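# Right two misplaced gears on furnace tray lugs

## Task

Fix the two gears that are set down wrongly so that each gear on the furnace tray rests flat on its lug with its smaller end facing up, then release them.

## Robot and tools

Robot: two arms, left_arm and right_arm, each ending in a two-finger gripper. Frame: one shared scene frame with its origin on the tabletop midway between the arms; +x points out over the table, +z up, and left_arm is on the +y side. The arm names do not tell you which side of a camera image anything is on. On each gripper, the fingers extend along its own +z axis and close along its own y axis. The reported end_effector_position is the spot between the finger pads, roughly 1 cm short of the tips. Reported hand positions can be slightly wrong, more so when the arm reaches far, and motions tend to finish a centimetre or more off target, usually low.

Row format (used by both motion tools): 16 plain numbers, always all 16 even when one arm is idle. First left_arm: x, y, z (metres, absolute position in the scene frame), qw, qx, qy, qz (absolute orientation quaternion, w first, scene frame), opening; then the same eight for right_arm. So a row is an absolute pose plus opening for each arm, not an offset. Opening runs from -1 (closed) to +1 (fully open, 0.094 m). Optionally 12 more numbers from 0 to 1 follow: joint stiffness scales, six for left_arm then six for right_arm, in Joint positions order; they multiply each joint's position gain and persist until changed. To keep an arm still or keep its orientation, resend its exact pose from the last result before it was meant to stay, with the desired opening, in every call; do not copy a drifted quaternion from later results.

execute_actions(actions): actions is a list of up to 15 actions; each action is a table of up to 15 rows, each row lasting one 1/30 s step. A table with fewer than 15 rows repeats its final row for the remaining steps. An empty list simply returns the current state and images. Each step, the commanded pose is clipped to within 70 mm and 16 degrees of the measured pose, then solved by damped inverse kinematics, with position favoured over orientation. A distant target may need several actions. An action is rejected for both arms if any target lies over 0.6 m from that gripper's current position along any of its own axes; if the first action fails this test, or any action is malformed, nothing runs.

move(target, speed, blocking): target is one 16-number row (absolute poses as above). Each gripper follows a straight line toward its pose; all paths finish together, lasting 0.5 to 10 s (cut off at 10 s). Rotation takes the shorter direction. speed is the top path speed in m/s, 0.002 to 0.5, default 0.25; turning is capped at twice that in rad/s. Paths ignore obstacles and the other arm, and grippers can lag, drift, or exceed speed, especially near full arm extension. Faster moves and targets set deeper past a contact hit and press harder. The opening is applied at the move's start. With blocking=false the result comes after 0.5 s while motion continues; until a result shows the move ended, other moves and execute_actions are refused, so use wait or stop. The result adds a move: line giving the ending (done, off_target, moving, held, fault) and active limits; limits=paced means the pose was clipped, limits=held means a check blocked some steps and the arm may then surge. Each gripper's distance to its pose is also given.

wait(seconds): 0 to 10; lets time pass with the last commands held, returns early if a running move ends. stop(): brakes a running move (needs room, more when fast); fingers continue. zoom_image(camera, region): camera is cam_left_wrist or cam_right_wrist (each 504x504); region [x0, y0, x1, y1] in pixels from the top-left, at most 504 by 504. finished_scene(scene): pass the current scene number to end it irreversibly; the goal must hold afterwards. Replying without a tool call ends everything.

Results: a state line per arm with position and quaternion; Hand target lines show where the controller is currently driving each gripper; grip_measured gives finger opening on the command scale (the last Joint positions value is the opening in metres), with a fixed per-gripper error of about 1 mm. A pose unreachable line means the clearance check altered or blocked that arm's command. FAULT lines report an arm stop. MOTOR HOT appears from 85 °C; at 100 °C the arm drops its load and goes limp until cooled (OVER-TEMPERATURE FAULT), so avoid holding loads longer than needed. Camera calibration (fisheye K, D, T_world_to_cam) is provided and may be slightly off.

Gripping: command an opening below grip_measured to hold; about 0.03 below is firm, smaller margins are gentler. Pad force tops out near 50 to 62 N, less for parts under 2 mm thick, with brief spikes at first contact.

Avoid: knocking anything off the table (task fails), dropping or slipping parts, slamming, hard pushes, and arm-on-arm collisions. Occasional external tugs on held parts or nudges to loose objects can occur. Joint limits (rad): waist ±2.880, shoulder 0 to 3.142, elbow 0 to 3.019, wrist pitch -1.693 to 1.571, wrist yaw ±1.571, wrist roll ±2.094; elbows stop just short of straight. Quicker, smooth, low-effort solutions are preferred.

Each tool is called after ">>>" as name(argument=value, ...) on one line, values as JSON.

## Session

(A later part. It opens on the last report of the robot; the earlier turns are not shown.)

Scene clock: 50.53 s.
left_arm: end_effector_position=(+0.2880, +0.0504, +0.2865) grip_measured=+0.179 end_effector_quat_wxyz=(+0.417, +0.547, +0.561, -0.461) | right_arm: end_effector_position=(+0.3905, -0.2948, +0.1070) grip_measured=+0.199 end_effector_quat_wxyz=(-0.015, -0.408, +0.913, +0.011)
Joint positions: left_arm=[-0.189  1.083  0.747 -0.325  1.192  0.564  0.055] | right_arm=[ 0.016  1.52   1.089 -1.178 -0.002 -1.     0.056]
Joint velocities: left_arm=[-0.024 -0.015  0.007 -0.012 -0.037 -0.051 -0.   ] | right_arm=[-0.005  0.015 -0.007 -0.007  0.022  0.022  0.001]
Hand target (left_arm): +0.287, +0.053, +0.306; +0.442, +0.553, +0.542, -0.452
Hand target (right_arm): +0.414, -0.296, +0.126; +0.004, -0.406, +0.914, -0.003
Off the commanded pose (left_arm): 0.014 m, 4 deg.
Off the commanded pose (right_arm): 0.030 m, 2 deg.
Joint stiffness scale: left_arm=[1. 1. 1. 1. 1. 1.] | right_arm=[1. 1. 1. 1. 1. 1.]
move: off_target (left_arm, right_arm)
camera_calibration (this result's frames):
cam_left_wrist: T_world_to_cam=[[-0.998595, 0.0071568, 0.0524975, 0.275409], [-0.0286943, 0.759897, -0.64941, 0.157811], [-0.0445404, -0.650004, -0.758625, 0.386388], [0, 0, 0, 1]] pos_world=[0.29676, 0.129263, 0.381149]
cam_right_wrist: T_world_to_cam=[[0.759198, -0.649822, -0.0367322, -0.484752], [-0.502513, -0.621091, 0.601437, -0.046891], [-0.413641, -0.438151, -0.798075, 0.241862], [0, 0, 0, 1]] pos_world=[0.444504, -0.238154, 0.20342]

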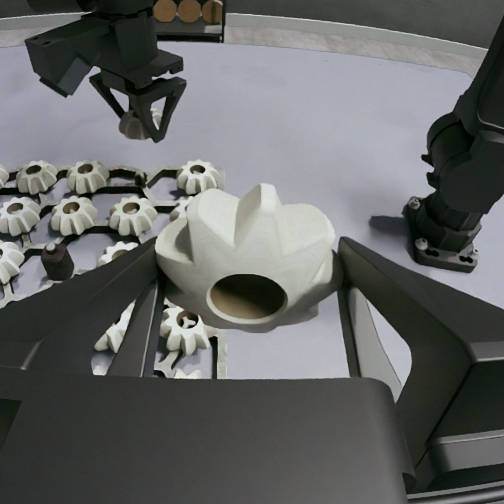

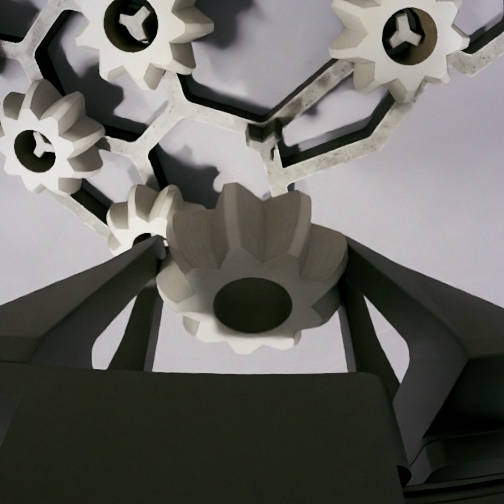

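>>> move(target=[0.29, 0.05, 0.30, 0.4498, 0.5456, 0.5456, -0.4498, 0.15, 0.402, -0.287, 0.062, 0, -0.4067, 0.9135, 0, 0.165], speed=0.08)

Scene clock: 52.83 s.
left_arm: end_effector_position=(+0.2913, +0.0503, +0.2817) grip_measured=+0.179 end_effector_quat_wxyz=(+0.426, +0.539, +0.565, -0.457) | right_arm: end_effector_position=(+0.3963, -0.2889, +0.0609) grip_measured=+0.199 end_effector_quat_wxyz=(-0.006, -0.409, +0.913, +0.004)
Joint positions: left_arm=[-0.189  1.083  0.721 -0.244  1.176  0.51   0.055] | right_arm=[ 0.033  1.577  1.02  -1.028 -0.002 -0.985  0.056]
Joint velocities: left_arm=[ 0.005 -0.024 -0.002  0.012  0.051  0.022 -0.   ] | right_arm=[ 0.005  0.005 -0.007  0.012 -0.037  0.022  0.   ]
Hand target (left_arm): +0.289, +0.050, +0.300; +0.449, +0.547, +0.545, -0.450
Hand target (right_arm): +0.402, -0.287, +0.062; +0.000, -0.407, +0.914, +0.000
Off the commanded pose (left_arm): 0.018 m, 4 deg.
Off the commanded pose (right_arm): 0.006 m, 1 deg.
Joint stiffness scale: left_arm=[1. 1. 1. 1. 1. 1.] | right_arm=[1. 1. 1. 1. 1. 1.]
move: off_target (left_arm)
camera_calibration (this result's frames):
cam_left_wrist: T_world_to_cam=[[-0.9986, -0.0169817, 0.0501044, 0.280796], [-0.0457209, 0.753502, -0.655853, 0.161956], [-0.0266162, -0.657226, -0.753224, 0.376474], [0, 0, 0, 1]] pos_world=[0.297828, 0.130162, 0.375719]
cam_right_wrist: T_world_to_cam=[[0.76057, -0.649055, -0.016143, -0.488604], [-0.515926, -0.619288, 0.591863, -0.00610541], [-0.394149, -0.441825, -0.805877, 0.201728], [0, 0, 0, 1]] pos_world=[0.447978, -0.231784, 0.158294]

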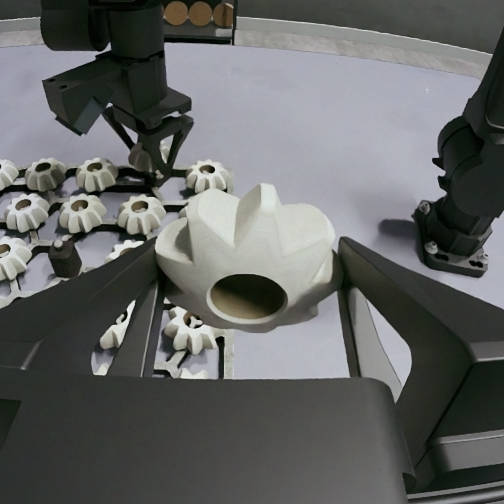

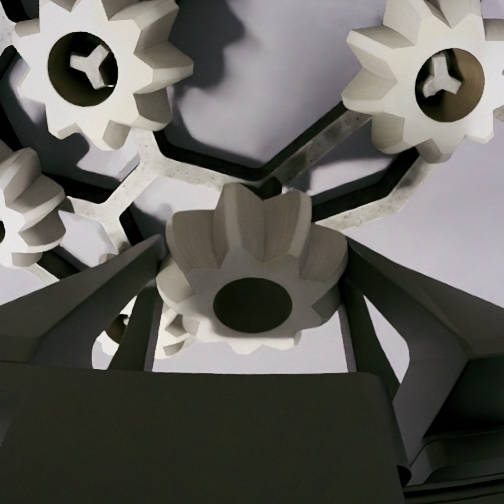

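>>> zoom_image(camera="cam_right_wrist", region=[0, 0, 504, 260])

>>> zoom_image(camera="cam_right_wrist", region=[190, 130, 340, 230])

>>> zoom_image(camera="cam_left_wrist", region=[70, 100, 240, 240])

Region (0, 0, 504, 260) of cam_right_wrist's 504x504 image, scaled by 1.000; it fills the top 260 rows of this view, and the rest is white.

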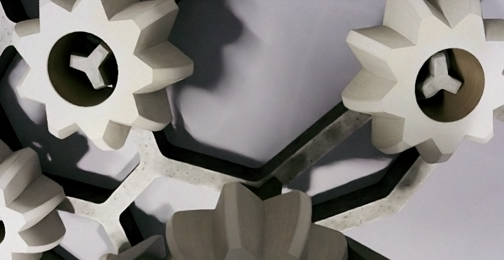

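Region (190, 130, 340, 230) of cam_right_wrist's 504x504 image, scaled by 3.360, with more detail than that image has.

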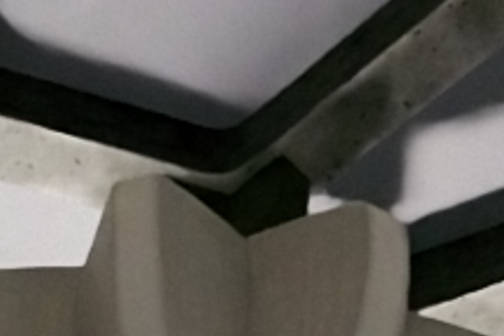

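Region (70, 100, 240, 240) of cam_left_wrist's 504x504 image, scaled by 2.965, with more detail than that image has; it fills the top 415 rows of this view, and the rest is white.

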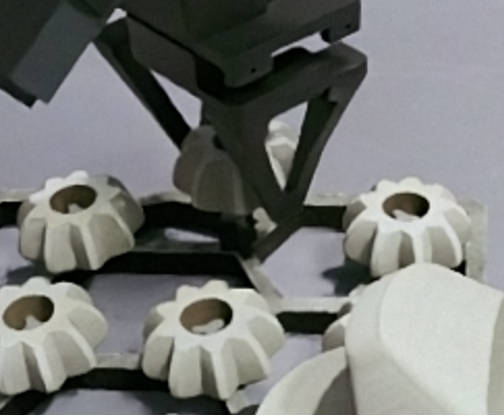

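>>> move(target=[0.29, 0.05, 0.30, 0.4498, 0.5456, 0.5456, -0.4498, 0.15, 0.4065, -0.2875, 0.050, 0, -0.4067, 0.9135, 0, 0.165], speed=0.03)

Scene clock: 55.83 s.
left_arm: end_effector_position=(+0.2907, +0.0508, +0.2787) grip_measured=+0.179 end_effector_quat_wxyz=(+0.424, +0.537, +0.568, -0.457) | right_arm: end_effector_position=(+0.4020, -0.2897, +0.0518) grip_measured=+0.199 end_effector_quat_wxyz=(-0.002, -0.408, +0.913, +0.003)
Joint positions: left_arm=[-0.189  1.083  0.715 -0.243  1.173  0.506  0.055] | right_arm=[ 0.033  1.6    1.02  -0.997 -0.002 -0.984  0.056]
Joint velocities: left_arm=[-0.024 -0.005  0.007 -0.002  0.037  0.007 -0.001] | right_arm=[-0.024 -0.034  0.022 -0.007 -0.066 -0.022 -0.001]
Hand target (left_arm): +0.289, +0.050, +0.300; +0.449, +0.547, +0.545, -0.449
Hand target (right_arm): +0.406, -0.287, +0.050; -0.000, -0.407, +0.914, +0.000
Off the commanded pose (left_arm): 0.021 m, 4 deg.
Off the commanded pose (right_arm): 0.005 m, 0 deg.
Joint stiffness scale: left_arm=[1. 1. 1. 1. 1. 1.] | right_arm=[1. 1. 1. 1. 1. 1.]
move: off_target (left_arm)
camera_calibration (this result's frames):
cam_left_wrist: T_world_to_cam=[[-0.998113, -0.0210721, 0.0576678, 0.278327], [-0.0536594, 0.755848, -0.652545, 0.160867], [-0.0298376, -0.654408, -0.755553, 0.375953], [0, 0, 0, 1]] pos_world=[0.297652, 0.130301, 0.372975]
cam_right_wrist: T_world_to_cam=[[0.75992, -0.649939, -0.0100146, -0.49389], [-0.520867, -0.61808, 0.588791, 0.00418785], [-0.388868, -0.442218, -0.808224, 0.194151], [0, 0, 0, 1]] pos_world=[0.452997, -0.232553, 0.149506]

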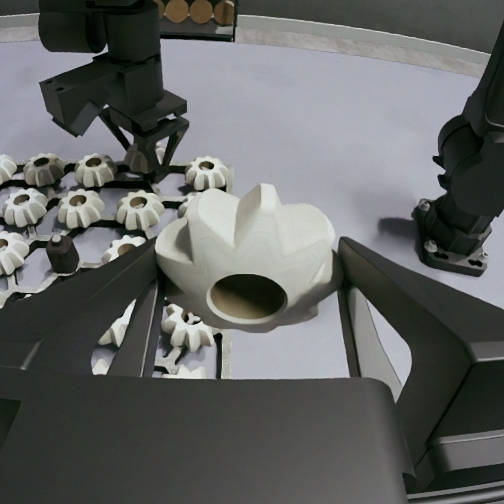

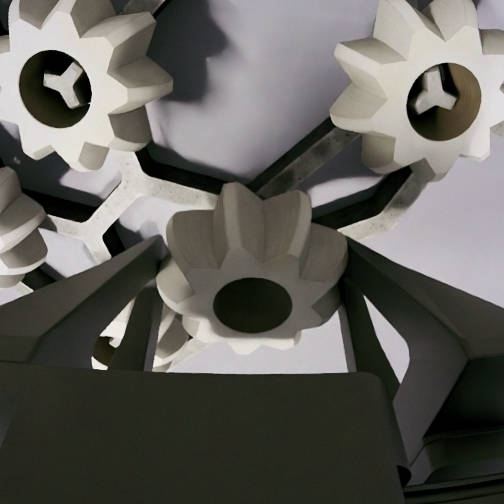

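>>> move(target=[0.2907, 0.0508, 0.2787, 0.424, 0.537, 0.568, -0.457, 0.15, 0.4025, -0.288, 0.043, 0, -0.4067, 0.9135, 0, 0.165], speed=0.02)

Scene clock: 57.43 s.
left_arm: end_effector_position=(+0.2901, +0.0513, +0.2752) grip_measured=+0.179 end_effector_quat_wxyz=(+0.422, +0.535, +0.572, -0.457) | right_arm: end_effector_position=(+0.3989, -0.2892, +0.0455) grip_measured=+0.199 end_effector_quat_wxyz=(-0.001, -0.408, +0.913, +0.002)
Joint positions: left_arm=[-0.189  1.083  0.708 -0.243  1.168  0.506  0.055] | right_arm=[ 0.033  1.601  1.001 -0.975 -0.002 -0.984  0.056]
Joint velocities: left_arm=[ 0.005 -0.015 -0.012 -0.002 -0.022 -0.007  0.001] | right_arm=[-0.015 -0.005 -0.012 -0.002 -0.007  0.007 -0.001]
Hand target (left_arm): +0.291, +0.051, +0.279; +0.424, +0.537, +0.568, -0.457
Hand target (right_arm): +0.403, -0.288, +0.043; +0.000, -0.407, +0.914, -0.000
Off the commanded pose (left_arm): 0.004 m, 1 deg.
Off the commanded pose (right_arm): 0.005 m, 0 deg.
Joint stiffness scale: left_arm=[1. 1. 1. 1. 1. 1.] | right_arm=[1. 1. 1. 1. 1. 1.]
move: done
camera_calibration (this result's frames):
cam_left_wrist: T_world_to_cam=[[-0.997684, -0.0254956, 0.0630669, 0.276531], [-0.060387, 0.75878, -0.648542, 0.158808], [-0.031319, -0.650848, -0.758562, 0.374736], [0, 0, 0, 1]] pos_world=[0.297217, 0.130446, 0.369814]
cam_right_wrist: T_world_to_cam=[[0.759944, -0.649942, -0.0077592, -0.491492], [-0.522422, -0.617857, 0.587646, 0.00731322], [-0.38673, -0.442525, -0.809081, 0.1872], [0, 0, 0, 1]] pos_world=[0.449723, -0.232082, 0.143349]

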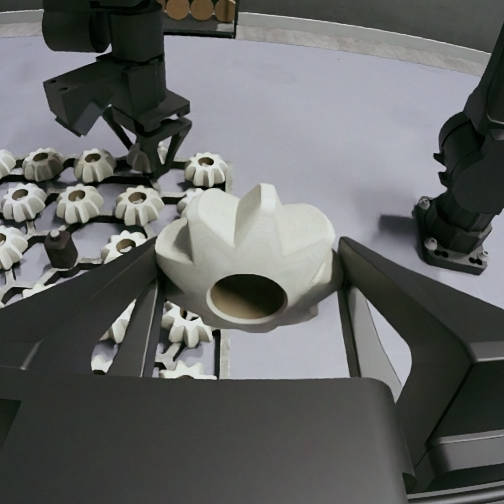

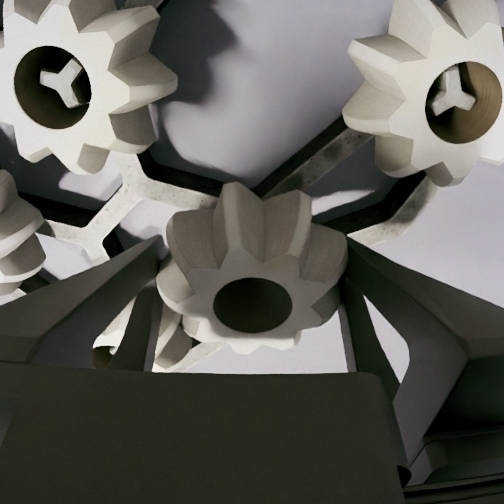

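>>> execute_actions(actions=[[[0.2907,0.0508,0.2787,0.424,0.537,0.568,-0.457,0.15,0.4025,-0.2885,0.0423,0,-0.4067,0.9135,0,0.165],[0.2907,0.0508,0.2787,0.424,0.537,0.568,-0.457,0.15,0.4025,-0.2885,0.0416,0,-0.4067,0.9135,0,0.165],[0.2907,0.0508,0.2787,0.424,0.537,0.568,-0.457,0.15,0.4025,-0.2885,0.0409,0,-0.4067,0.9135,0,0.165],[0.2907,0.0508,0.2787,0.424,0.537,0.568,-0.457,0.15,0.4025,-0.2885,0.0402,0,-0.4067,0.9135,0,0.165],[0.2907,0.0508,0.2787,0.424,0.537,0.568,-0.457,0.15,0.4025,-0.2885,0.0395,0,-0.4067,0.9135,0,0.165],[0.2907,0.0508,0.2787,0.424,0.537,0.568,-0.457,0.15,0.4025,-0.2885,0.0388,0,-0.4067,0.9135,0,0.165],[0.2907,0.0508,0.2787,0.424,0.537,0.568,-0.457,0.15,0.4025,-0.2885,0.0381,0,-0.4067,0.9135,0,0.165],[0.2907,0.0508,0.2787,0.424,0.537,0.568,-0.457,0.15,0.4025,-0.2885,0.0374,0,-0.4067,0.9135,0,0.165],[0.2907,0.0508,0.2787,0.424,0.537,0.568,-0.457,0.15,0.4025,-0.2885,0.0367,0,-0.4067,0.9135,0,0.165],[0.2907,0.0508,0.2787,0.424,0.537,0.568,-0.457,0.15,0.4025,-0.2885,0.036,0,-0.4067,0.9135,0,0.165],[0.2907,0.0508,0.2787,0.424,0.537,0.568,-0.457,0.15,0.4025,-0.2885,0.0353,0,-0.4067,0.9135,0,0.165],[0.2907,0.0508,0.2787,0.424,0.537,0.568,-0.457,0.15,0.4025,-0.2885,0.0346,0,-0.4067,0.9135,0,0.165],[0.2907,0.0508,0.2787,0.424,0.537,0.568,-0.457,0.15,0.4025,-0.2885,0.0339,0,-0.4067,0.9135,0,0.165],[0.2907,0.0508,0.2787,0.424,0.537,0.568,-0.457,0.15,0.4025,-0.2885,0.0332,0,-0.4067,0.9135,0,0.165],[0.2907,0.0508,0.2787,0.424,0.537,0.568,-0.457,0.15,0.4025,-0.2885,0.0325,0,-0.4067,0.9135,0,0.165]],[[0.2907,0.0508,0.2787,0.424,0.537,0.568,-0.457,0.15,0.4025,-0.2885,0.0318,0,-0.4067,0.9135,0,0.165],[0.2907,0.0508,0.2787,0.424,0.537,0.568,-0.457,0.15,0.4025,-0.2885,0.0311,0,-0.4067,0.9135,0,0.165],[0.2907,0.0508,0.2787,0.424,0.537,0.568,-0.457,0.15,0.4025,-0.2885,0.0304,0,-0.4067,0.9135,0,0.165],[0.2907,0.0508,0.2787,0.424,0.537,0.568,-0.457,0.15,0.4025,-0.2885,0.0297,0,-0.4067,0.9135,0,0.165],[0.2907,0.0508,0.2787,0.424,0.537,0.568,-0.457,0.15,0.4025,-0.2885,0.029,0,-0.4067,0.9135,0,0.165],[0.2907,0.0508,0.2787,0.424,0.537,0.568,-0.457,0.15,0.4025,-0.2885,0.0283,0,-0.4067,0.9135,0,0.165],[0.2907,0.0508,0.2787,0.424,0.537,0.568,-0.457,0.15,0.4025,-0.2885,0.0276,0,-0.4067,0.9135,0,0.165],[0.2907,0.0508,0.2787,0.424,0.537,0.568,-0.457,0.15,0.4025,-0.2885,0.0269,0,-0.4067,0.9135,0,0.165],[0.2907,0.0508,0.2787,0.424,0.537,0.568,-0.457,0.15,0.4025,-0.2885,0.026,0,-0.4067,0.9135,0,0.165]]])

Scene clock: 59.23 s.
left_arm: end_effector_position=(+0.2901, +0.0513, +0.2752) grip_measured=+0.179 end_effector_quat_wxyz=(+0.422, +0.535, +0.572, -0.457) | right_arm: end_effector_position=(+0.3993, -0.2893, +0.0290) grip_measured=+0.199 end_effector_quat_wxyz=(-0.001, -0.408, +0.913, +0.002)
Joint positions: left_arm=[-0.189  1.083  0.708 -0.243  1.168  0.506  0.055] | right_arm=[ 0.033  1.629  0.984 -0.929 -0.002 -0.984  0.056]
Joint velocities: left_arm=[ 0.005 -0.005  0.007  0.007 -0.095  0.022  0.001] | right_arm=[-0.015 -0.005 -0.007 -0.007 -0.007 -0.022 -0.001]
Hand target (left_arm): +0.291, +0.051, +0.279; +0.424, +0.537, +0.568, -0.457
Hand target (right_arm): +0.402, -0.288, +0.026; +0.000, -0.407, +0.914, +0.000
Off the commanded pose (left_arm): 0.004 m, 1 deg.
Off the commanded pose (right_arm): 0.004 m, 0 deg.
Joint stiffness scale: left_arm=[1. 1. 1. 1. 1. 1.] | right_arm=[1. 1. 1. 1. 1. 1.]
camera_calibration (this result's frames):
cam_left_wrist: T_world_to_cam=[[-0.997684, -0.0254956, 0.0630669, 0.276531], [-0.060387, 0.75878, -0.648542, 0.158808], [-0.031319, -0.650848, -0.758562, 0.374736], [0, 0, 0, 1]] pos_world=[0.297217, 0.130446, 0.369814]
cam_right_wrist: T_world_to_cam=[[0.759947, -0.649943, -0.007437, -0.491926], [-0.522644, -0.617825, 0.587483, 0.0172988], [-0.386425, -0.442568, -0.809203, 0.173779], [0, 0, 0, 1]] pos_world=[0.450031, -0.232127, 0.126801]

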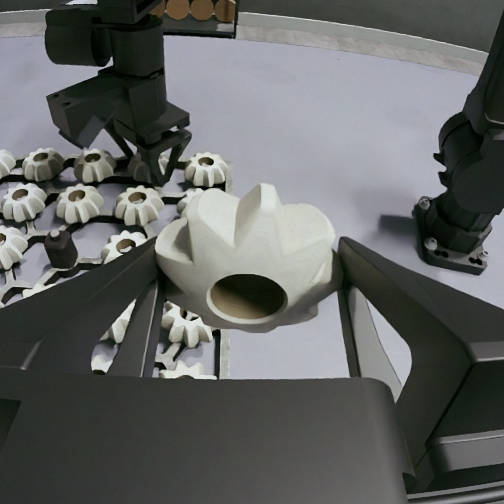

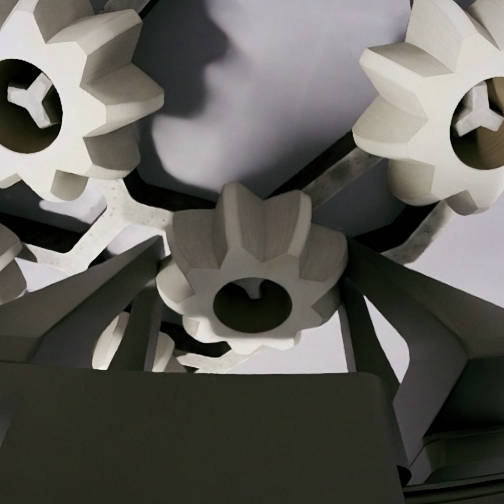

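>>> execute_actions(actions=[[[0.2907,0.0508,0.2787,0.424,0.537,0.568,-0.457,0.15,0.4025,-0.2885,0.0254,0,-0.4067,0.9135,0,0.165],[0.2907,0.0508,0.2787,0.424,0.537,0.568,-0.457,0.15,0.4025,-0.2885,0.0248,0,-0.4067,0.9135,0,0.165],[0.2907,0.0508,0.2787,0.424,0.537,0.568,-0.457,0.15,0.4025,-0.2885,0.0242,0,-0.4067,0.9135,0,0.165],[0.2907,0.0508,0.2787,0.424,0.537,0.568,-0.457,0.15,0.4025,-0.2885,0.0236,0,-0.4067,0.9135,0,0.165],[0.2907,0.0508,0.2787,0.424,0.537,0.568,-0.457,0.15,0.4025,-0.2885,0.023,0,-0.4067,0.9135,0,0.165],[0.2907,0.0508,0.2787,0.424,0.537,0.568,-0.457,0.15,0.4025,-0.2885,0.0224,0,-0.4067,0.9135,0,0.165],[0.2907,0.0508,0.2787,0.424,0.537,0.568,-0.457,0.15,0.4025,-0.2885,0.0218,0,-0.4067,0.9135,0,0.165],[0.2907,0.0508,0.2787,0.424,0.537,0.568,-0.457,0.15,0.4025,-0.2885,0.0212,0,-0.4067,0.9135,0,0.165],[0.2907,0.0508,0.2787,0.424,0.537,0.568,-0.457,0.15,0.4025,-0.2885,0.0206,0,-0.4067,0.9135,0,0.165],[0.2907,0.0508,0.2787,0.424,0.537,0.568,-0.457,0.15,0.4025,-0.2885,0.020,0,-0.4067,0.9135,0,0.165]]])

Scene clock: 60.20 s.
left_arm: end_effector_position=(+0.2901, +0.0513, +0.2752) grip_measured=+0.179 end_effector_quat_wxyz=(+0.422, +0.535, +0.572, -0.457) | right_arm: end_effector_position=(+0.3994, -0.2893, +0.0286) grip_measured=+0.199 end_effector_quat_wxyz=(-0.001, -0.408, +0.913, +0.001)
Joint positions: left_arm=[-0.189  1.083  0.708 -0.243  1.168  0.506  0.055] | right_arm=[ 0.033  1.629  0.982 -0.926 -0.002 -0.984  0.056]
Joint velocities: left_arm=[ 0.015 -0.005  0.012 -0.007 -0.051  0.007  0.001] | right_arm=[-0.005 -0.005 -0.002  0.002 -0.007 -0.022 -0.001]
Hand target (left_arm): +0.291, +0.051, +0.279; +0.424, +0.537, +0.568, -0.457
Hand target (right_arm): +0.402, -0.288, +0.020; +0.000, -0.407, +0.914, -0.000
Off the commanded pose (left_arm): 0.004 m, 1 deg.
Off the commanded pose (right_arm): 0.009 m, 0 deg.
Joint stiffness scale: left_arm=[1. 1. 1. 1. 1. 1.] | right_arm=[1. 1. 1. 1. 1. 1.]
camera_calibration (this result's frames):
cam_left_wrist: T_world_to_cam=[[-0.997684, -0.0254956, 0.0630669, 0.276531], [-0.060387, 0.75878, -0.648542, 0.158808], [-0.031319, -0.650848, -0.758562, 0.374736], [0, 0, 0, 1]] pos_world=[0.297217, 0.130446, 0.369814]
cam_right_wrist: T_world_to_cam=[[0.759957, -0.649944, -0.00614816, -0.492064], [-0.523531, -0.617697, 0.586826, 0.0179627], [-0.385202, -0.442744, -0.809689, 0.173006], [0, 0, 0, 1]] pos_world=[0.449994, -0.232121, 0.126515]

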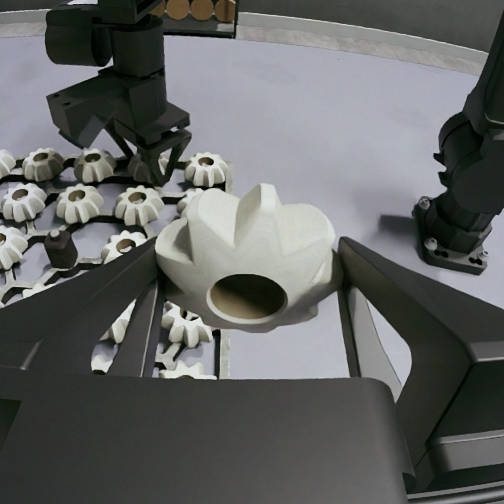

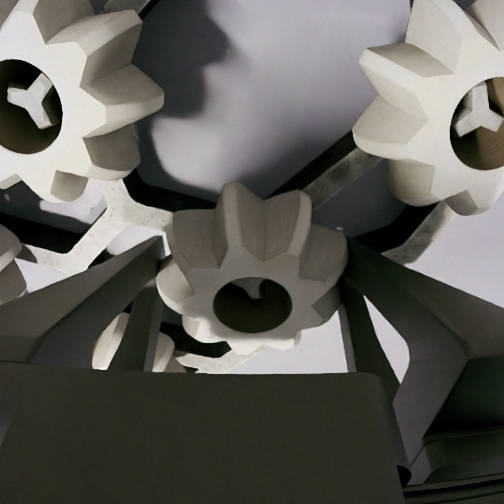

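>>> execute_actions(actions=[[[0.2907,0.0508,0.2787,0.424,0.537,0.568,-0.457,0.15,0.4025,-0.2885,0.024,0,-0.4067,0.9135,0,0.19],[0.2907,0.0508,0.2787,0.424,0.537,0.568,-0.457,0.15,0.4025,-0.2885,0.027,0,-0.4067,0.9135,0,0.21],[0.2907,0.0508,0.2787,0.424,0.537,0.568,-0.457,0.15,0.4025,-0.2885,0.029,0,-0.4067,0.9135,0,0.23],[0.2907,0.0508,0.2787,0.424,0.537,0.568,-0.457,0.15,0.4025,-0.2885,0.030,0,-0.4067,0.9135,0,0.25],[0.2907,0.0508,0.2787,0.424,0.537,0.568,-0.457,0.15,0.4025,-0.2885,0.030,0,-0.4067,0.9135,0,0.27],[0.2907,0.0508,0.2787,0.424,0.537,0.568,-0.457,0.15,0.4025,-0.2885,0.030,0,-0.4067,0.9135,0,0.30],[0.2907,0.0508,0.2787,0.424,0.537,0.568,-0.457,0.15,0.4025,-0.2885,0.030,0,-0.4067,0.9135,0,0.33],[0.2907,0.0508,0.2787,0.424,0.537,0.568,-0.457,0.15,0.4025,-0.2885,0.030,0,-0.4067,0.9135,0,0.36],[0.2907,0.0508,0.2787,0.424,0.537,0.568,-0.457,0.15,0.4025,-0.2885,0.030,0,-0.4067,0.9135,0,0.39],[0.2907,0.0508,0.2787,0.424,0.537,0.568,-0.457,0.15,0.4025,-0.2885,0.030,0,-0.4067,0.9135,0,0.42]]])

Scene clock: 61.37 s.
left_arm: end_effector_position=(+0.2901, +0.0513, +0.2752) grip_measured=+0.179 end_effector_quat_wxyz=(+0.422, +0.535, +0.572, -0.457) | right_arm: end_effector_position=(+0.3994, -0.2892, +0.0286) grip_measured=+0.418 end_effector_quat_wxyz=(-0.001, -0.408, +0.913, +0.001)
Joint positions: left_arm=[-0.189  1.083  0.708 -0.243  1.168  0.506  0.055] | right_arm=[ 0.033  1.629  0.982 -0.926 -0.002 -0.984  0.067]
Joint velocities: left_arm=[-0.005  0.005  0.002 -0.002 -0.037 -0.022  0.001] | right_arm=[-0.015 -0.005 -0.007 -0.007 -0.066  0.022 -0.002]
Hand target (left_arm): +0.291, +0.051, +0.279; +0.424, +0.537, +0.568, -0.457
Hand target (right_arm): +0.403, -0.289, +0.030; +0.000, -0.407, +0.914, -0.000
Off the commanded pose (left_arm): 0.004 m, 1 deg.
Off the commanded pose (right_arm): 0.003 m, 0 deg.
Joint stiffness scale: left_arm=[1. 1. 1. 1. 1. 1.] | right_arm=[1. 1. 1. 1. 1. 1.]
camera_calibration (this result's frames):
cam_left_wrist: T_world_to_cam=[[-0.997684, -0.0254956, 0.0630669, 0.276531], [-0.060387, 0.75878, -0.648542, 0.158808], [-0.031319, -0.650848, -0.758562, 0.374736], [0, 0, 0, 1]] pos_world=[0.297217, 0.130446, 0.369814]
cam_right_wrist: T_world_to_cam=[[0.760205, -0.649654, -0.00614816, -0.491995], [-0.523295, -0.617897, 0.586826, 0.0179196], [-0.385033, -0.442891, -0.809689, 0.172975], [0, 0, 0, 1]] pos_world=[0.449995, -0.231945, 0.126515]

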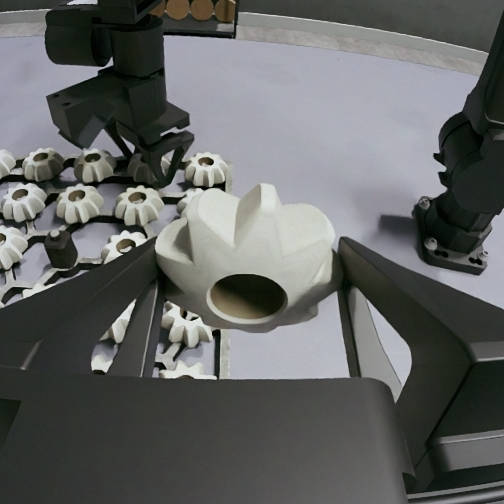

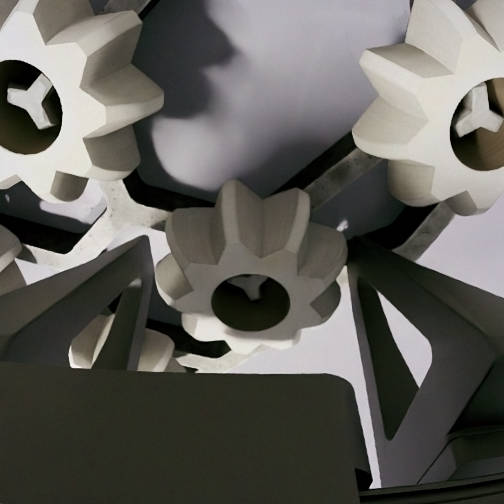

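>>> execute_actions(actions=[[[0.2907,0.0508,0.2787,0.424,0.537,0.568,-0.457,0.15,0.4035,-0.2886,0.033,0,-0.4067,0.9135,0,0.44],[0.2907,0.0508,0.2787,0.424,0.537,0.568,-0.457,0.15,0.4045,-0.2887,0.036,0,-0.4067,0.9135,0,0.46],[0.2907,0.0508,0.2787,0.424,0.537,0.568,-0.457,0.15,0.4055,-0.2888,0.039,0,-0.4067,0.9135,0,0.48],[0.2907,0.0508,0.2787,0.424,0.537,0.568,-0.457,0.15,0.4065,-0.2889,0.042,0,-0.4067,0.9135,0,0.50],[0.2907,0.0508,0.2787,0.424,0.537,0.568,-0.457,0.15,0.4075,-0.289,0.045,0,-0.4067,0.9135,0,0.52],[0.2907,0.0508,0.2787,0.424,0.537,0.568,-0.457,0.15,0.4085,-0.2892,0.048,0,-0.4067,0.9135,0,0.54],[0.2907,0.0508,0.2787,0.424,0.537,0.568,-0.457,0.15,0.4095,-0.2894,0.051,0,-0.4067,0.9135,0,0.56],[0.2907,0.0508,0.2787,0.424,0.537,0.568,-0.457,0.15,0.4105,-0.2896,0.054,0,-0.4067,0.9135,0,0.58],[0.2907,0.0508,0.2787,0.424,0.537,0.568,-0.457,0.15,0.4115,-0.2898,0.057,0,-0.4067,0.9135,0,0.60],[0.2907,0.0508,0.2787,0.424,0.537,0.568,-0.457,0.15,0.4125,-0.29,0.060,0,-0.4067,0.9135,0,0.62],[0.2907,0.0508,0.2787,0.424,0.537,0.568,-0.457,0.15,0.4135,-0.29,0.064,0,-0.4067,0.9135,0,0.64],[0.2907,0.0508,0.2787,0.424,0.537,0.568,-0.457,0.15,0.414,-0.29,0.068,0,-0.4067,0.9135,0,0.66],[0.2907,0.0508,0.2787,0.424,0.537,0.568,-0.457,0.15,0.414,-0.29,0.072,0,-0.4067,0.9135,0,0.68],[0.2907,0.0508,0.2787,0.424,0.537,0.568,-0.457,0.15,0.414,-0.29,0.076,0,-0.4067,0.9135,0,0.70],[0.2907,0.0508,0.2787,0.424,0.537,0.568,-0.457,0.15,0.414,-0.29,0.080,0,-0.4067,0.9135,0,0.70]],[[0.2907,0.0508,0.2787,0.424,0.537,0.568,-0.457,0.15,0.414,-0.29,0.084,0,-0.4067,0.9135,0,0.70],[0.2907,0.0508,0.2787,0.424,0.537,0.568,-0.457,0.15,0.414,-0.29,0.088,0,-0.4067,0.9135,0,0.70],[0.2907,0.0508,0.2787,0.424,0.537,0.568,-0.457,0.15,0.414,-0.29,0.092,0,-0.4067,0.9135,0,0.70],[0.2907,0.0508,0.2787,0.424,0.537,0.568,-0.457,0.15,0.414,-0.29,0.096,0,-0.4067,0.9135,0,0.70],[0.2907,0.0508,0.2787,0.424,0.537,0.568,-0.457,0.15,0.414,-0.29,0.100,0,-0.4067,0.9135,0,0.70],[0.2907,0.0508,0.2787,0.424,0.537,0.568,-0.457,0.15,0.414,-0.29,0.104,0,-0.4067,0.9135,0,0.70],[0.2907,0.0508,0.2787,0.424,0.537,0.568,-0.457,0.15,0.414,-0.29,0.108,0,-0.4067,0.9135,0,0.70],[0.2907,0.0508,0.2787,0.424,0.537,0.568,-0.457,0.15,0.414,-0.29,0.112,0,-0.4067,0.9135,0,0.70],[0.2907,0.0508,0.2787,0.424,0.537,0.568,-0.457,0.15,0.414,-0.29,0.116,0,-0.4067,0.9135,0,0.70],[0.2907,0.0508,0.2787,0.424,0.537,0.568,-0.457,0.15,0.414,-0.29,0.120,0,-0.4067,0.9135,0,0.70]]])

Scene clock: 63.07 s.
left_arm: end_effector_position=(+0.2901, +0.0513, +0.2752) grip_measured=+0.179 end_effector_quat_wxyz=(+0.422, +0.535, +0.572, -0.457) | right_arm: end_effector_position=(+0.3974, -0.2889, +0.0984) grip_measured=+0.698 end_effector_quat_wxyz=(-0.020, -0.408, +0.913, +0.013)
Joint positions: left_arm=[-0.189  1.083  0.708 -0.243  1.168  0.506  0.055] | right_arm=[ 0.033  1.55   1.099 -1.167 -0.002 -0.984  0.08 ]
Joint velocities: left_arm=[-0.015 -0.005  0.007 -0.007  0.007  0.007 -0.   ] | right_arm=[ 0.005 -0.024  0.022 -0.022 -0.081 -0.066 -0.001]
Hand target (left_arm): +0.291, +0.051, +0.279; +0.424, +0.537, +0.568, -0.457
Hand target (right_arm): +0.413, -0.290, +0.120; +0.001, -0.406, +0.914, +0.000
Off the commanded pose (left_arm): 0.004 m, 1 deg.
Off the commanded pose (right_arm): 0.027 m, 3 deg.
Joint stiffness scale: left_arm=[1. 1. 1. 1. 1. 1.] | right_arm=[1. 1. 1. 1. 1. 1.]
camera_calibration (this result's frames):
cam_left_wrist: T_world_to_cam=[[-0.997684, -0.0254956, 0.0630669, 0.276531], [-0.060387, 0.75878, -0.648542, 0.158808], [-0.031319, -0.650848, -0.758562, 0.374736], [0, 0, 0, 1]] pos_world=[0.297217, 0.130446, 0.369814]
cam_right_wrist: T_world_to_cam=[[0.759067, -0.649491, -0.0444716, -0.485542], [-0.496495, -0.621736, 0.605753, -0.0375309], [-0.421081, -0.437728, -0.794409, 0.243109], [0, 0, 0, 1]] pos_world=[0.452293, -0.232274, 0.194269]

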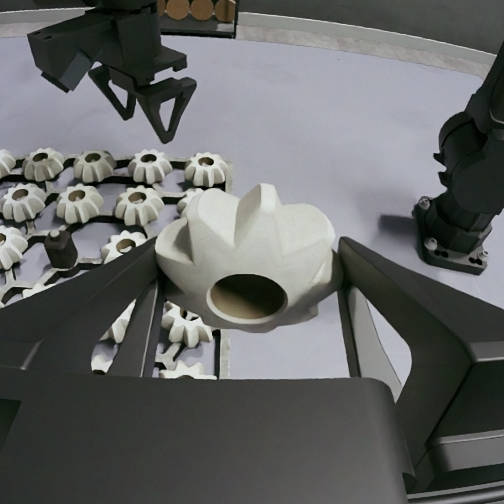

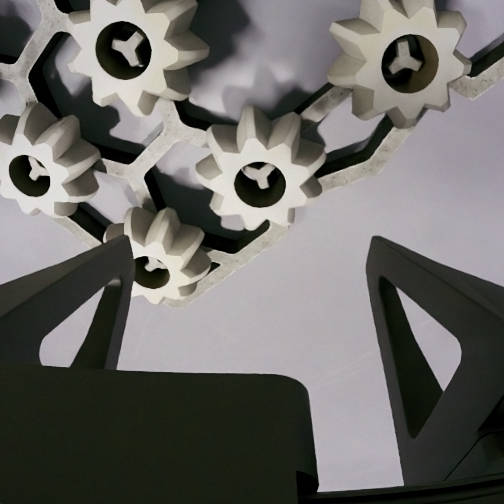

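>>> zoom_image(camera="cam_left_wrist", region=[140, 170, 360, 350])

Region (140, 170, 360, 350) of cam_left_wrist's 504x504 image, scaled by 2.291, with more detail than that image has; it fills the top 412 rows of this view, and the rest is white.

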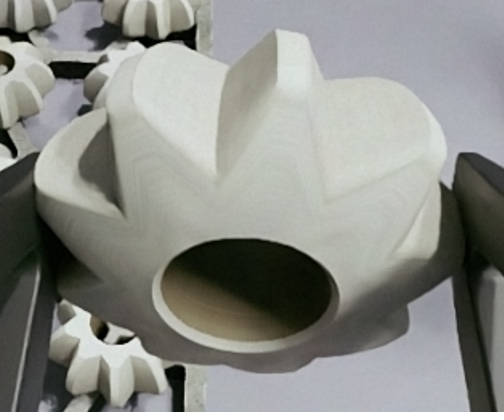

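>>> move(target=[0.29, 0.055, 0.29, 0.6979, 0.7070, 0.1138, -0.0092, 0.15, 0.295, -0.05, 0.295, 0.5, -0.5, 0.5, 0.5, 1], speed=0.3)

Scene clock: 69.53 s.
left_arm: end_effector_position=(+0.2900, +0.0568, +0.2767) grip_measured=+0.179 end_effector_quat_wxyz=(+0.685, +0.715, +0.137, -0.028) | right_arm: end_effector_position=(+0.3212, -0.1043, +0.2452) grip_measured=+1.000 end_effector_quat_wxyz=(-0.397, +0.495, -0.644, -0.428)
Joint positions: left_arm=[-0.194  1.046  0.508  0.412  1.071  1.452  0.055] | right_arm=[ 0.063  1.254  0.885 -1.26  -1.246 -1.465  0.094]
Joint velocities: left_arm=[-0.015 -0.005 -0.002 -0.012  0.051 -0.037 -0.001] | right_arm=[-0.005 -0.005  0.017 -0.022  0.007  0.022  0.   ]
Hand target (left_arm): +0.288, +0.055, +0.289; +0.695, +0.710, +0.112, -0.009
Hand target (right_arm): +0.322, -0.106, +0.245; +0.397, -0.494, +0.646, +0.426
Off the commanded pose (left_arm): 0.013 m, 4 deg.
Off the commanded pose (right_arm): 0.078 m, 22 deg; orientation clipped at the last step of the last action.
Joint stiffness scale: left_arm=[1. 1. 1. 1. 1. 1.] | right_arm=[1. 1. 1. 1. 1. 1.]
move: held (right_arm), off_target (left_arm); limits=paced,held; held on 31 of 101 steps (right_arm), including the last (right_arm)
pose unreachable (right arm): on one or more control steps of this call, first in action 0 (counted from 0), this arm could not follow its commanded pose, so it was not sent that pose on those steps. On the call's last step it was still not sent that pose. It may still have moved: this result reports where it is.
cause: the commanded pose would bring two parts of the arm too close to each other (its wrist (the part past joint 4) and its wrist camera, with joints 5 (wrist yaw) and 6 (wrist roll) between them).
camera_calibration (this result's frames):
cam_left_wrist: T_world_to_cam=[[-0.227936, 0.00775159, -0.973645, 0.338212], [0.685703, 0.711216, -0.154864, -0.194615], [0.691272, -0.70293, -0.167427, 0.00924365], [0, 0, 0, 1]] pos_world=[0.204149, 0.142289, 0.300707]
cam_right_wrist: T_world_to_cam=[[0.981255, -0.134881, -0.137646, -0.296154], [-0.189939, -0.797681, -0.572389, 0.122457], [-0.0325933, 0.587803, -0.808347, 0.394069], [0, 0, 0, 1]] pos_world=[0.326706, -0.173899, 0.347873]

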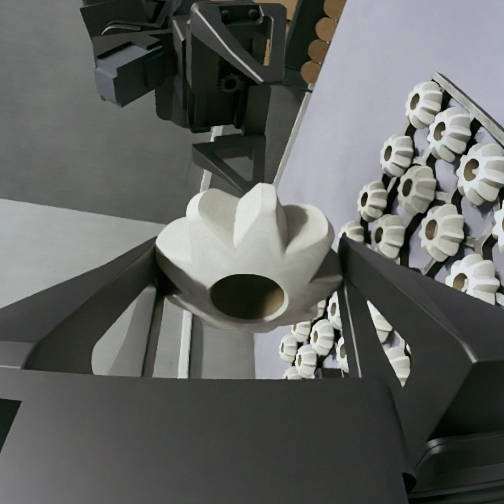

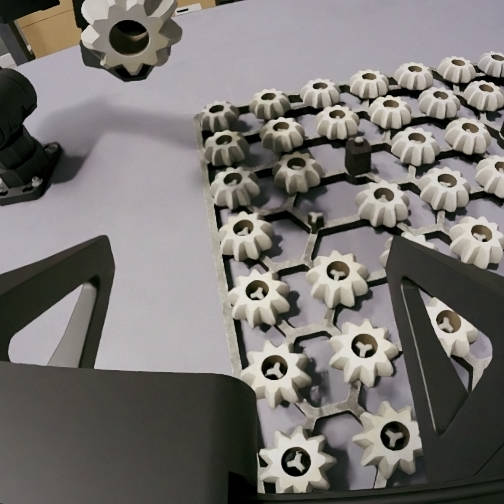

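>>> move(target=[0.16, 0.085, 0.35, 0.6979, 0.7070, 0.1138, -0.0092, 0.15, 0.24, -0.09, 0.33, 0.5851, -0.3686, 0.6385, 0.3378, 1], speed=0.2)

Scene clock: 73.60 s.
left_arm: end_effector_position=(+0.1610, +0.0840, +0.3396) grip_measured=+0.178 end_effector_quat_wxyz=(+0.693, +0.710, +0.120, -0.013) | right_arm: end_effector_position=(+0.3160, -0.1027, +0.2440) grip_measured=+1.000 end_effector_quat_wxyz=(+0.410, -0.490, +0.641, +0.426)
Joint positions: left_arm=[-0.306  0.434  0.434 -0.066  0.962  1.439  0.055] | right_arm=[ 0.063  1.223  0.847 -1.195 -1.266 -1.418  0.094]
Joint velocities: left_arm=[-0.024 -0.005 -0.012 -0.007 -0.022  0.007 -0.   ] | right_arm=[-0.005 -0.024  0.007 -0.012 -0.037 -0.007  0.   ]
Hand target (left_arm): +0.158, +0.084, +0.352; +0.698, +0.707, +0.114, -0.010
Hand target (right_arm): +0.319, -0.103, +0.244; +0.408, -0.489, +0.641, +0.428
Off the commanded pose (left_arm): 0.011 m, 1 deg.
Off the commanded pose (right_arm): 0.115 m, 27 deg; position and orientation clipped at the last step of the last action.
Joint stiffness scale: left_arm=[1. 1. 1. 1. 1. 1.] | right_arm=[1. 1. 1. 1. 1. 1.]
move: held (right_arm), off_target (left_arm); limits=paced,held; held on 42 of 48 steps (right_arm), including the last (right_arm)
pose unreachable (right arm): on one or more control steps of this call, first in action 0 (counted from 0), this arm could not follow its commanded pose, so it was not sent that pose on those steps. On the call's last step it was still not sent that pose. It may still have moved: this result reports where it is.
cause: the commanded pose would bring two parts of the arm too close to each other (its wrist (the part past joint 4) and its wrist camera, with joints 5 (wrist yaw) and 6 (wrist roll) between them).
camera_calibration (this result's frames):
cam_left_wrist: T_world_to_cam=[[-0.183276, -0.00686182, -0.983038, 0.367117], [0.6938, 0.707537, -0.134289, -0.12377], [0.696457, -0.706643, -0.124913, 0.113097], [0, 0, 0, 1]] pos_world=[0.0743881, 0.17001, 0.358396]
cam_right_wrist: T_world_to_cam=[[0.981091, -0.147484, -0.125333, -0.295264], [-0.193211, -0.784417, -0.589373, 0.128674], [-0.0113904, 0.602444, -0.79808, 0.384301], [0, 0, 0, 1]] pos_world=[0.318919, -0.174132, 0.345534]

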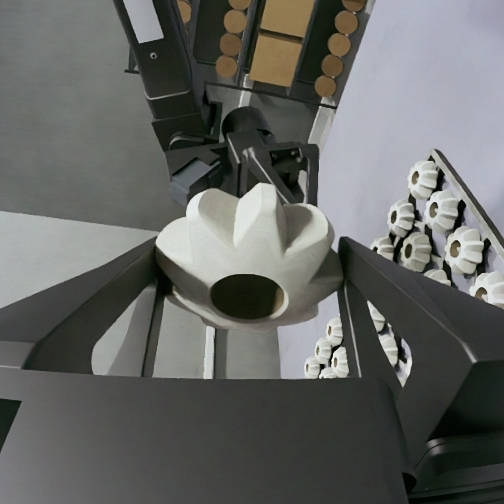

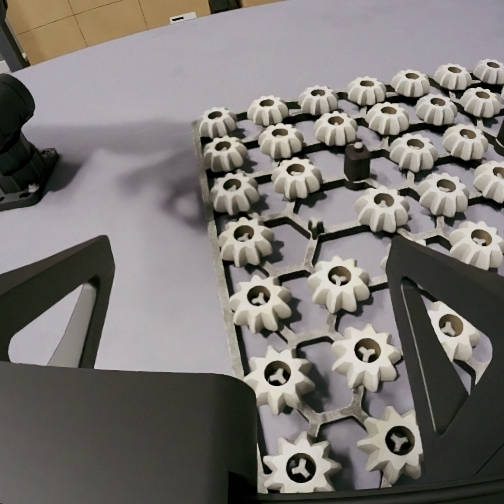

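>>> move(target=[0.161, 0.084, 0.3396, 0.693, 0.710, 0.120, -0.013, 0.15, 0.29, -0.11, 0.26, 0.4185, -0.3749, 0.8039, 0.1951, 1], speed=0.3)

Scene clock: 75.57 s.
left_arm: end_effector_position=(+0.1609, +0.0841, +0.3344) grip_measured=+0.178 end_effector_quat_wxyz=(+0.691, +0.712, +0.124, -0.016) | right_arm: end_effector_position=(+0.2916, -0.1134, +0.2566) grip_measured=+1.000 end_effector_quat_wxyz=(+0.417, -0.372, +0.806, +0.195)
Joint positions: left_arm=[-0.306  0.434  0.425 -0.067  0.962  1.439  0.055] | right_arm=[ 0.22   0.716  0.66  -0.747 -0.645 -0.553  0.094]
Joint velocities: left_arm=[-0.005 -0.015  0.002  0.007 -0.022 -0.007 -0.001] | right_arm=[-0.005 -0.005  0.017  0.017  0.007  0.051  0.   ]
Hand target (left_arm): +0.161, +0.084, +0.340; +0.693, +0.710, +0.120, -0.013
Hand target (right_arm): +0.292, -0.112, +0.258; +0.422, -0.370, +0.804, +0.195
Off the commanded pose (left_arm): 0.005 m, 1 deg.
Off the commanded pose (right_arm): 0.005 m, 0 deg.
Joint stiffness scale: left_arm=[1. 1. 1. 1. 1. 1.] | right_arm=[1. 1. 1. 1. 1. 1.]
move: done
camera_calibration (this result's frames):
cam_left_wrist: T_world_to_cam=[[-0.192009, -0.0025441, -0.98139, 0.362471], [0.692592, 0.708134, -0.137341, -0.12326], [0.695305, -0.706074, -0.134206, 0.115827], [0, 0, 0, 1]] pos_world=[0.0744315, 0.169989, 0.354342]
cam_right_wrist: T_world_to_cam=[[0.772681, -0.634679, 0.0121328, -0.301089], [-0.597324, -0.733407, -0.324529, 0.178646], [0.21487, 0.24351, -0.945798, 0.33176], [0, 0, 0, 1]] pos_world=[0.268069, -0.140862, 0.375407]

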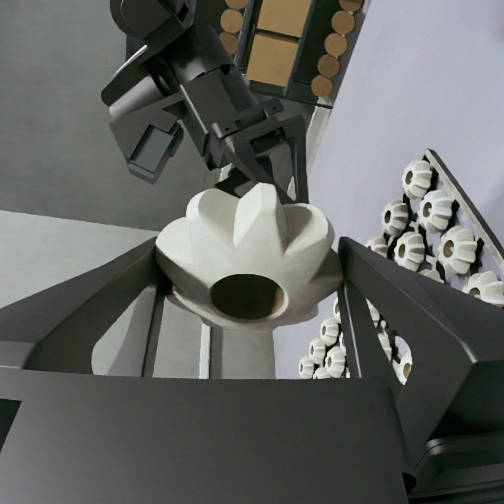

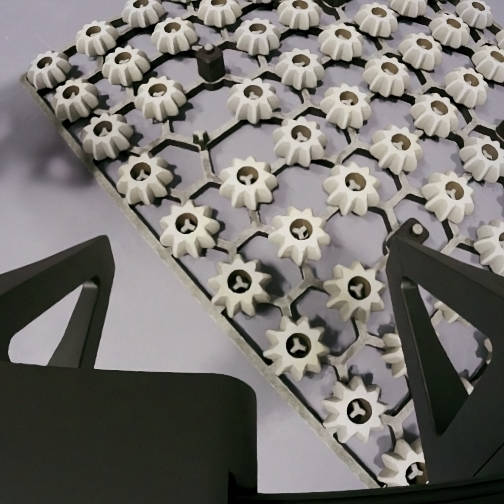

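>>> move(target=[0.161, 0.084, 0.3396, 0.693, 0.710, 0.120, -0.013, 0.15, 0.16, 0.0, 0.345, 0.5, -0.5, 0.5, 0.5, 1], speed=0.25)

Scene clock: 78.50 s.
left_arm: end_effector_position=(+0.1607, +0.0841, +0.3297) grip_measured=+0.178 end_effector_quat_wxyz=(+0.689, +0.713, +0.126, -0.019) | right_arm: end_effector_position=(+0.1638, -0.0015, +0.3435) grip_measured=+1.000 end_effector_quat_wxyz=(-0.497, +0.500, -0.503, -0.500)
Joint positions: left_arm=[-0.306  0.434  0.416 -0.067  0.962  1.439  0.055] | right_arm=[ 0.489  0.535  0.44   0.075 -1.257 -0.011  0.094]
Joint velocities: left_arm=[-0.005 -0.005  0.002  0.002  0.007  0.081  0.001] | right_arm=[-0.005 -0.015 -0.017  0.002 -0.066  0.022  0.   ]
Hand target (left_arm): +0.161, +0.084, +0.340; +0.693, +0.710, +0.120, -0.013
Hand target (right_arm): +0.161, -0.001, +0.345; +0.499, -0.500, +0.500, +0.502
Off the commanded pose (left_arm): 0.010 m, 1 deg.
Off the commanded pose (right_arm): 0.004 m, 1 deg.
Joint stiffness scale: left_arm=[1. 1. 1. 1. 1. 1.] | right_arm=[1. 1. 1. 1. 1. 1.]
move: done
camera_calibration (this result's frames):
cam_left_wrist: T_world_to_cam=[[-0.199386, 0.00110355, -0.97992, 0.358277], [0.691549, 0.708649, -0.139913, -0.122875], [0.694266, -0.70556, -0.142058, 0.11807], [0, 0, 0, 1]] pos_world=[0.074438, 0.169986, 0.350664]
cam_right_wrist: T_world_to_cam=[[0.99988, 0.00338883, 0.0151286, -0.169635], [0.0142008, -0.591728, -0.806013, 0.277978], [0.00622057, 0.806131, -0.591705, 0.327496], [0, 0, 0, 1]] pos_world=[0.16363, -0.0989424, 0.420401]

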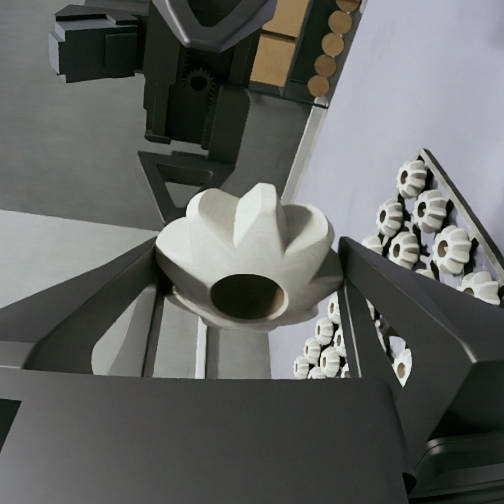

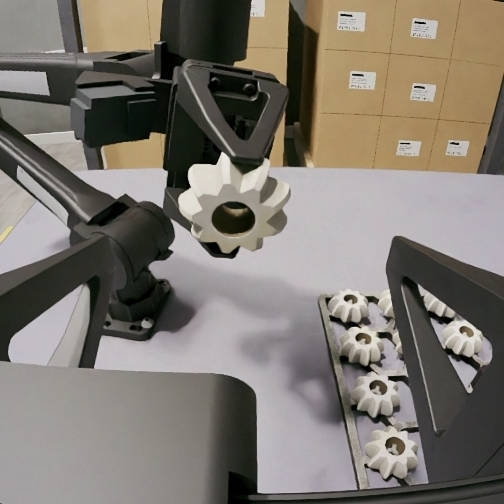

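>>> zoom_image(camera="cam_right_wrist", region=[160, 130, 310, 280])

Region (160, 130, 310, 280) of cam_right_wrist's 504x504 image, scaled by 3.360, with more detail than that image has.

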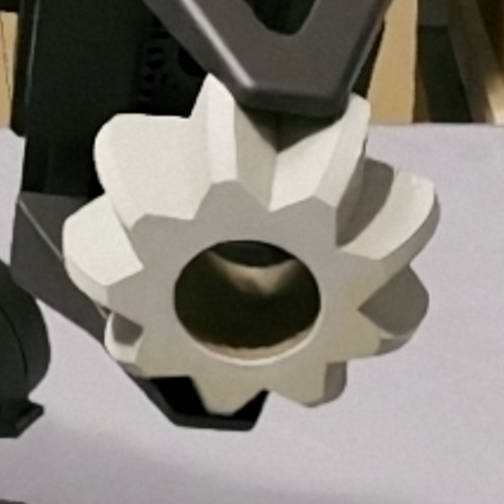

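>>> execute_actions(actions=[[[0.161,0.084,0.3396,0.693,0.710,0.120,-0.013,0.15,0.1609,-0.0006,0.3447,0.5,-0.4997,0.4999,0.5003,1],[0.161,0.084,0.3396,0.693,0.710,0.120,-0.013,0.15,0.1608,0.0002,0.3441,0.5001,-0.4992,0.4999,0.5008,1],[0.161,0.084,0.3396,0.693,0.710,0.120,-0.013,0.15,0.1606,0.0014,0.3433,0.5002,-0.4984,0.4997,0.5016,1],[0.161,0.084,0.3396,0.693,0.710,0.120,-0.013,0.15,0.1603,0.003,0.3421,0.5003,-0.4973,0.4995,0.5027,1],[0.161,0.084,0.3396,0.693,0.710,0.120,-0.013,0.15,0.16,0.005,0.3407,0.5004,-0.496,0.4993,0.504,1],[0.161,0.084,0.3396,0.693,0.710,0.120,-0.013,0.15,0.1596,0.0073,0.339,0.5006,-0.4945,0.499,0.5055,1],[0.161,0.084,0.3396,0.693,0.710,0.120,-0.013,0.15,0.1591,0.0098,0.3372,0.5008,-0.4928,0.4987,0.5072,1],[0.161,0.084,0.3396,0.693,0.710,0.120,-0.013,0.15,0.1587,0.0124,0.3354,0.501,-0.4911,0.4984,0.5089,1],[0.161,0.084,0.3396,0.693,0.710,0.120,-0.013,0.15,0.1582,0.015,0.3335,0.5012,-0.4894,0.4981,0.5106,1],[0.161,0.084,0.3396,0.693,0.710,0.120,-0.013,0.15,0.1578,0.0176,0.3316,0.5014,-0.4876,0.4978,0.5124,1],[0.161,0.084,0.3396,0.693,0.710,0.120,-0.013,0.15,0.1573,0.0202,0.3298,0.5016,-0.4859,0.4975,0.5141,1],[0.161,0.084,0.3396,0.693,0.710,0.120,-0.013,0.15,0.1569,0.0228,0.3279,0.5018,-0.4842,0.4972,0.5158,1],[0.161,0.084,0.3396,0.693,0.710,0.120,-0.013,0.15,0.1564,0.0254,0.3261,0.502,-0.4824,0.4969,0.5176,1],[0.161,0.084,0.3396,0.693,0.710,0.120,-0.013,0.15,0.156,0.028,0.3242,0.5021,-0.4807,0.4966,0.5193,1],[0.161,0.084,0.3396,0.693,0.710,0.120,-0.013,0.15,0.1555,0.0306,0.3223,0.5023,-0.479,0.4963,0.521,1]],[[0.161,0.084,0.3396,0.693,0.710,0.120,-0.013,0.15,0.155,0.0332,0.3205,0.5025,-0.4772,0.496,0.5228,1],[0.161,0.084,0.3396,0.693,0.710,0.120,-0.013,0.15,0.1546,0.0357,0.3187,0.5027,-0.4756,0.4957,0.5244,1],[0.161,0.084,0.3396,0.693,0.710,0.120,-0.013,0.15,0.1542,0.038,0.317,0.5029,-0.4741,0.4954,0.5259,1],[0.161,0.084,0.3396,0.693,0.710,0.120,-0.013,0.15,0.1539,0.04,0.3156,0.503,-0.4727,0.4952,0.5273,1],[0.161,0.084,0.3396,0.693,0.710,0.120,-0.013,0.15,0.1536,0.0417,0.3144,0.5032,-0.4716,0.495,0.5284,1],[0.161,0.084,0.3396,0.693,0.710,0.120,-0.013,0.15,0.1533,0.043,0.3134,0.5033,-0.4707,0.4948,0.5293,1],[0.161,0.084,0.3396,0.693,0.710,0.120,-0.013,0.15,0.1532,0.044,0.3127,0.5033,-0.4701,0.4947,0.5299,1],[0.161,0.084,0.3396,0.693,0.710,0.120,-0.013,0.15,0.1531,0.0446,0.3123,0.5034,-0.4697,0.4946,0.5303,1],[0.161,0.084,0.3396,0.693,0.710,0.120,-0.013,0.15,0.153,0.045,0.312,0.5034,-0.4694,0.4946,0.5306,1]]])

Scene clock: 81.63 s.
left_arm: end_effector_position=(+0.1607, +0.0841, +0.3297) grip_measured=+0.178 end_effector_quat_wxyz=(+0.689, +0.713, +0.126, -0.019) | right_arm: end_effector_position=(+0.1528, +0.0428, +0.3134) grip_measured=+1.000 end_effector_quat_wxyz=(-0.506, +0.473, -0.494, -0.526)
Joint positions: left_arm=[-0.306  0.434  0.416 -0.067  0.962  1.439  0.055] | right_arm=[ 0.729  0.629  0.322  0.43  -1.011  0.146  0.094]
Joint velocities: left_arm=[-0.015 -0.005 -0.002 -0.007  0.022 -0.022 -0.001] | right_arm=[ 0.005 -0.015  0.012  0.051 -0.022  0.051  0.   ]
Hand target (left_arm): +0.161, +0.084, +0.339; +0.693, +0.710, +0.120, -0.013
Hand target (right_arm): +0.153, +0.044, +0.312; +0.503, -0.469, +0.495, +0.531
Off the commanded pose (left_arm): 0.010 m, 1 deg.
Off the commanded pose (right_arm): 0.003 m, 1 deg.
Joint stiffness scale: left_arm=[1. 1. 1. 1. 1. 1.] | right_arm=[1. 1. 1. 1. 1. 1.]
camera_calibration (this result's frames):
cam_left_wrist: T_world_to_cam=[[-0.199386, 0.00110355, -0.97992, 0.358277], [0.691549, 0.708649, -0.139913, -0.122875], [0.694266, -0.70556, -0.142058, 0.11807], [0, 0, 0, 1]] pos_world=[0.074438, 0.169986, 0.350664]
cam_right_wrist: T_world_to_cam=[[0.999828, 0.00183736, -0.0184417, -0.147745], [-0.0146319, -0.53246, -0.846329, 0.294593], [-0.0113745, 0.846453, -0.532341, 0.256408], [0, 0, 0, 1]] pos_world=[0.154947, -0.0599065, 0.383095]

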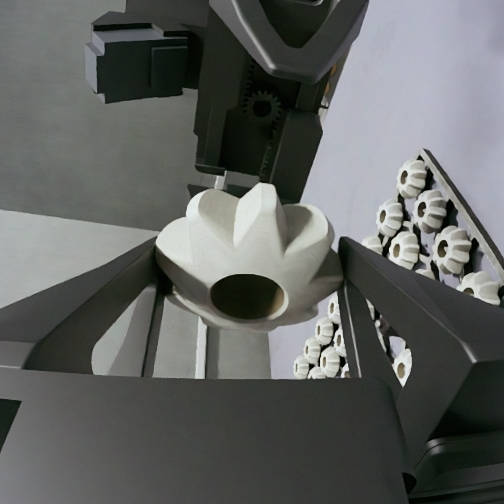

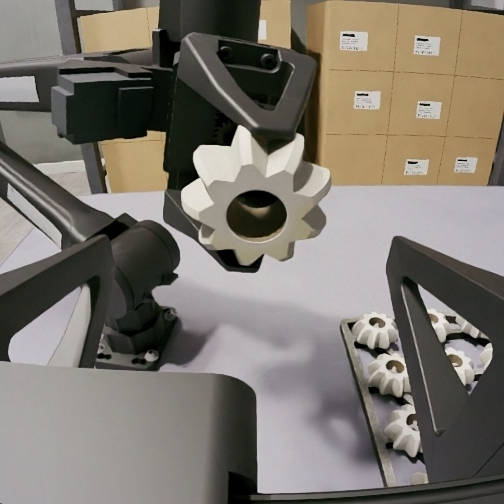

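>>> zoom_image(camera="cam_right_wrist", region=[165, 110, 345, 290])

Region (165, 110, 345, 290) of cam_right_wrist's 504x504 image, scaled by 2.800, with more detail than that image has.

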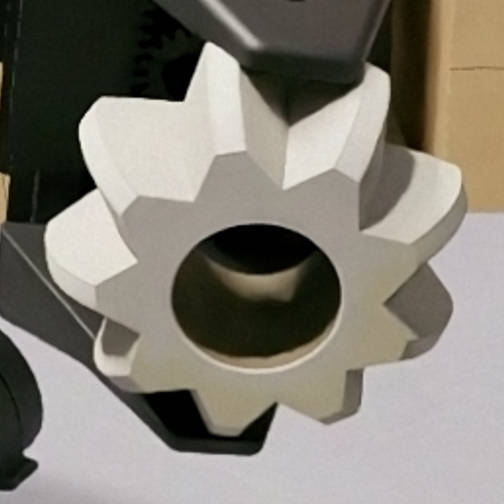

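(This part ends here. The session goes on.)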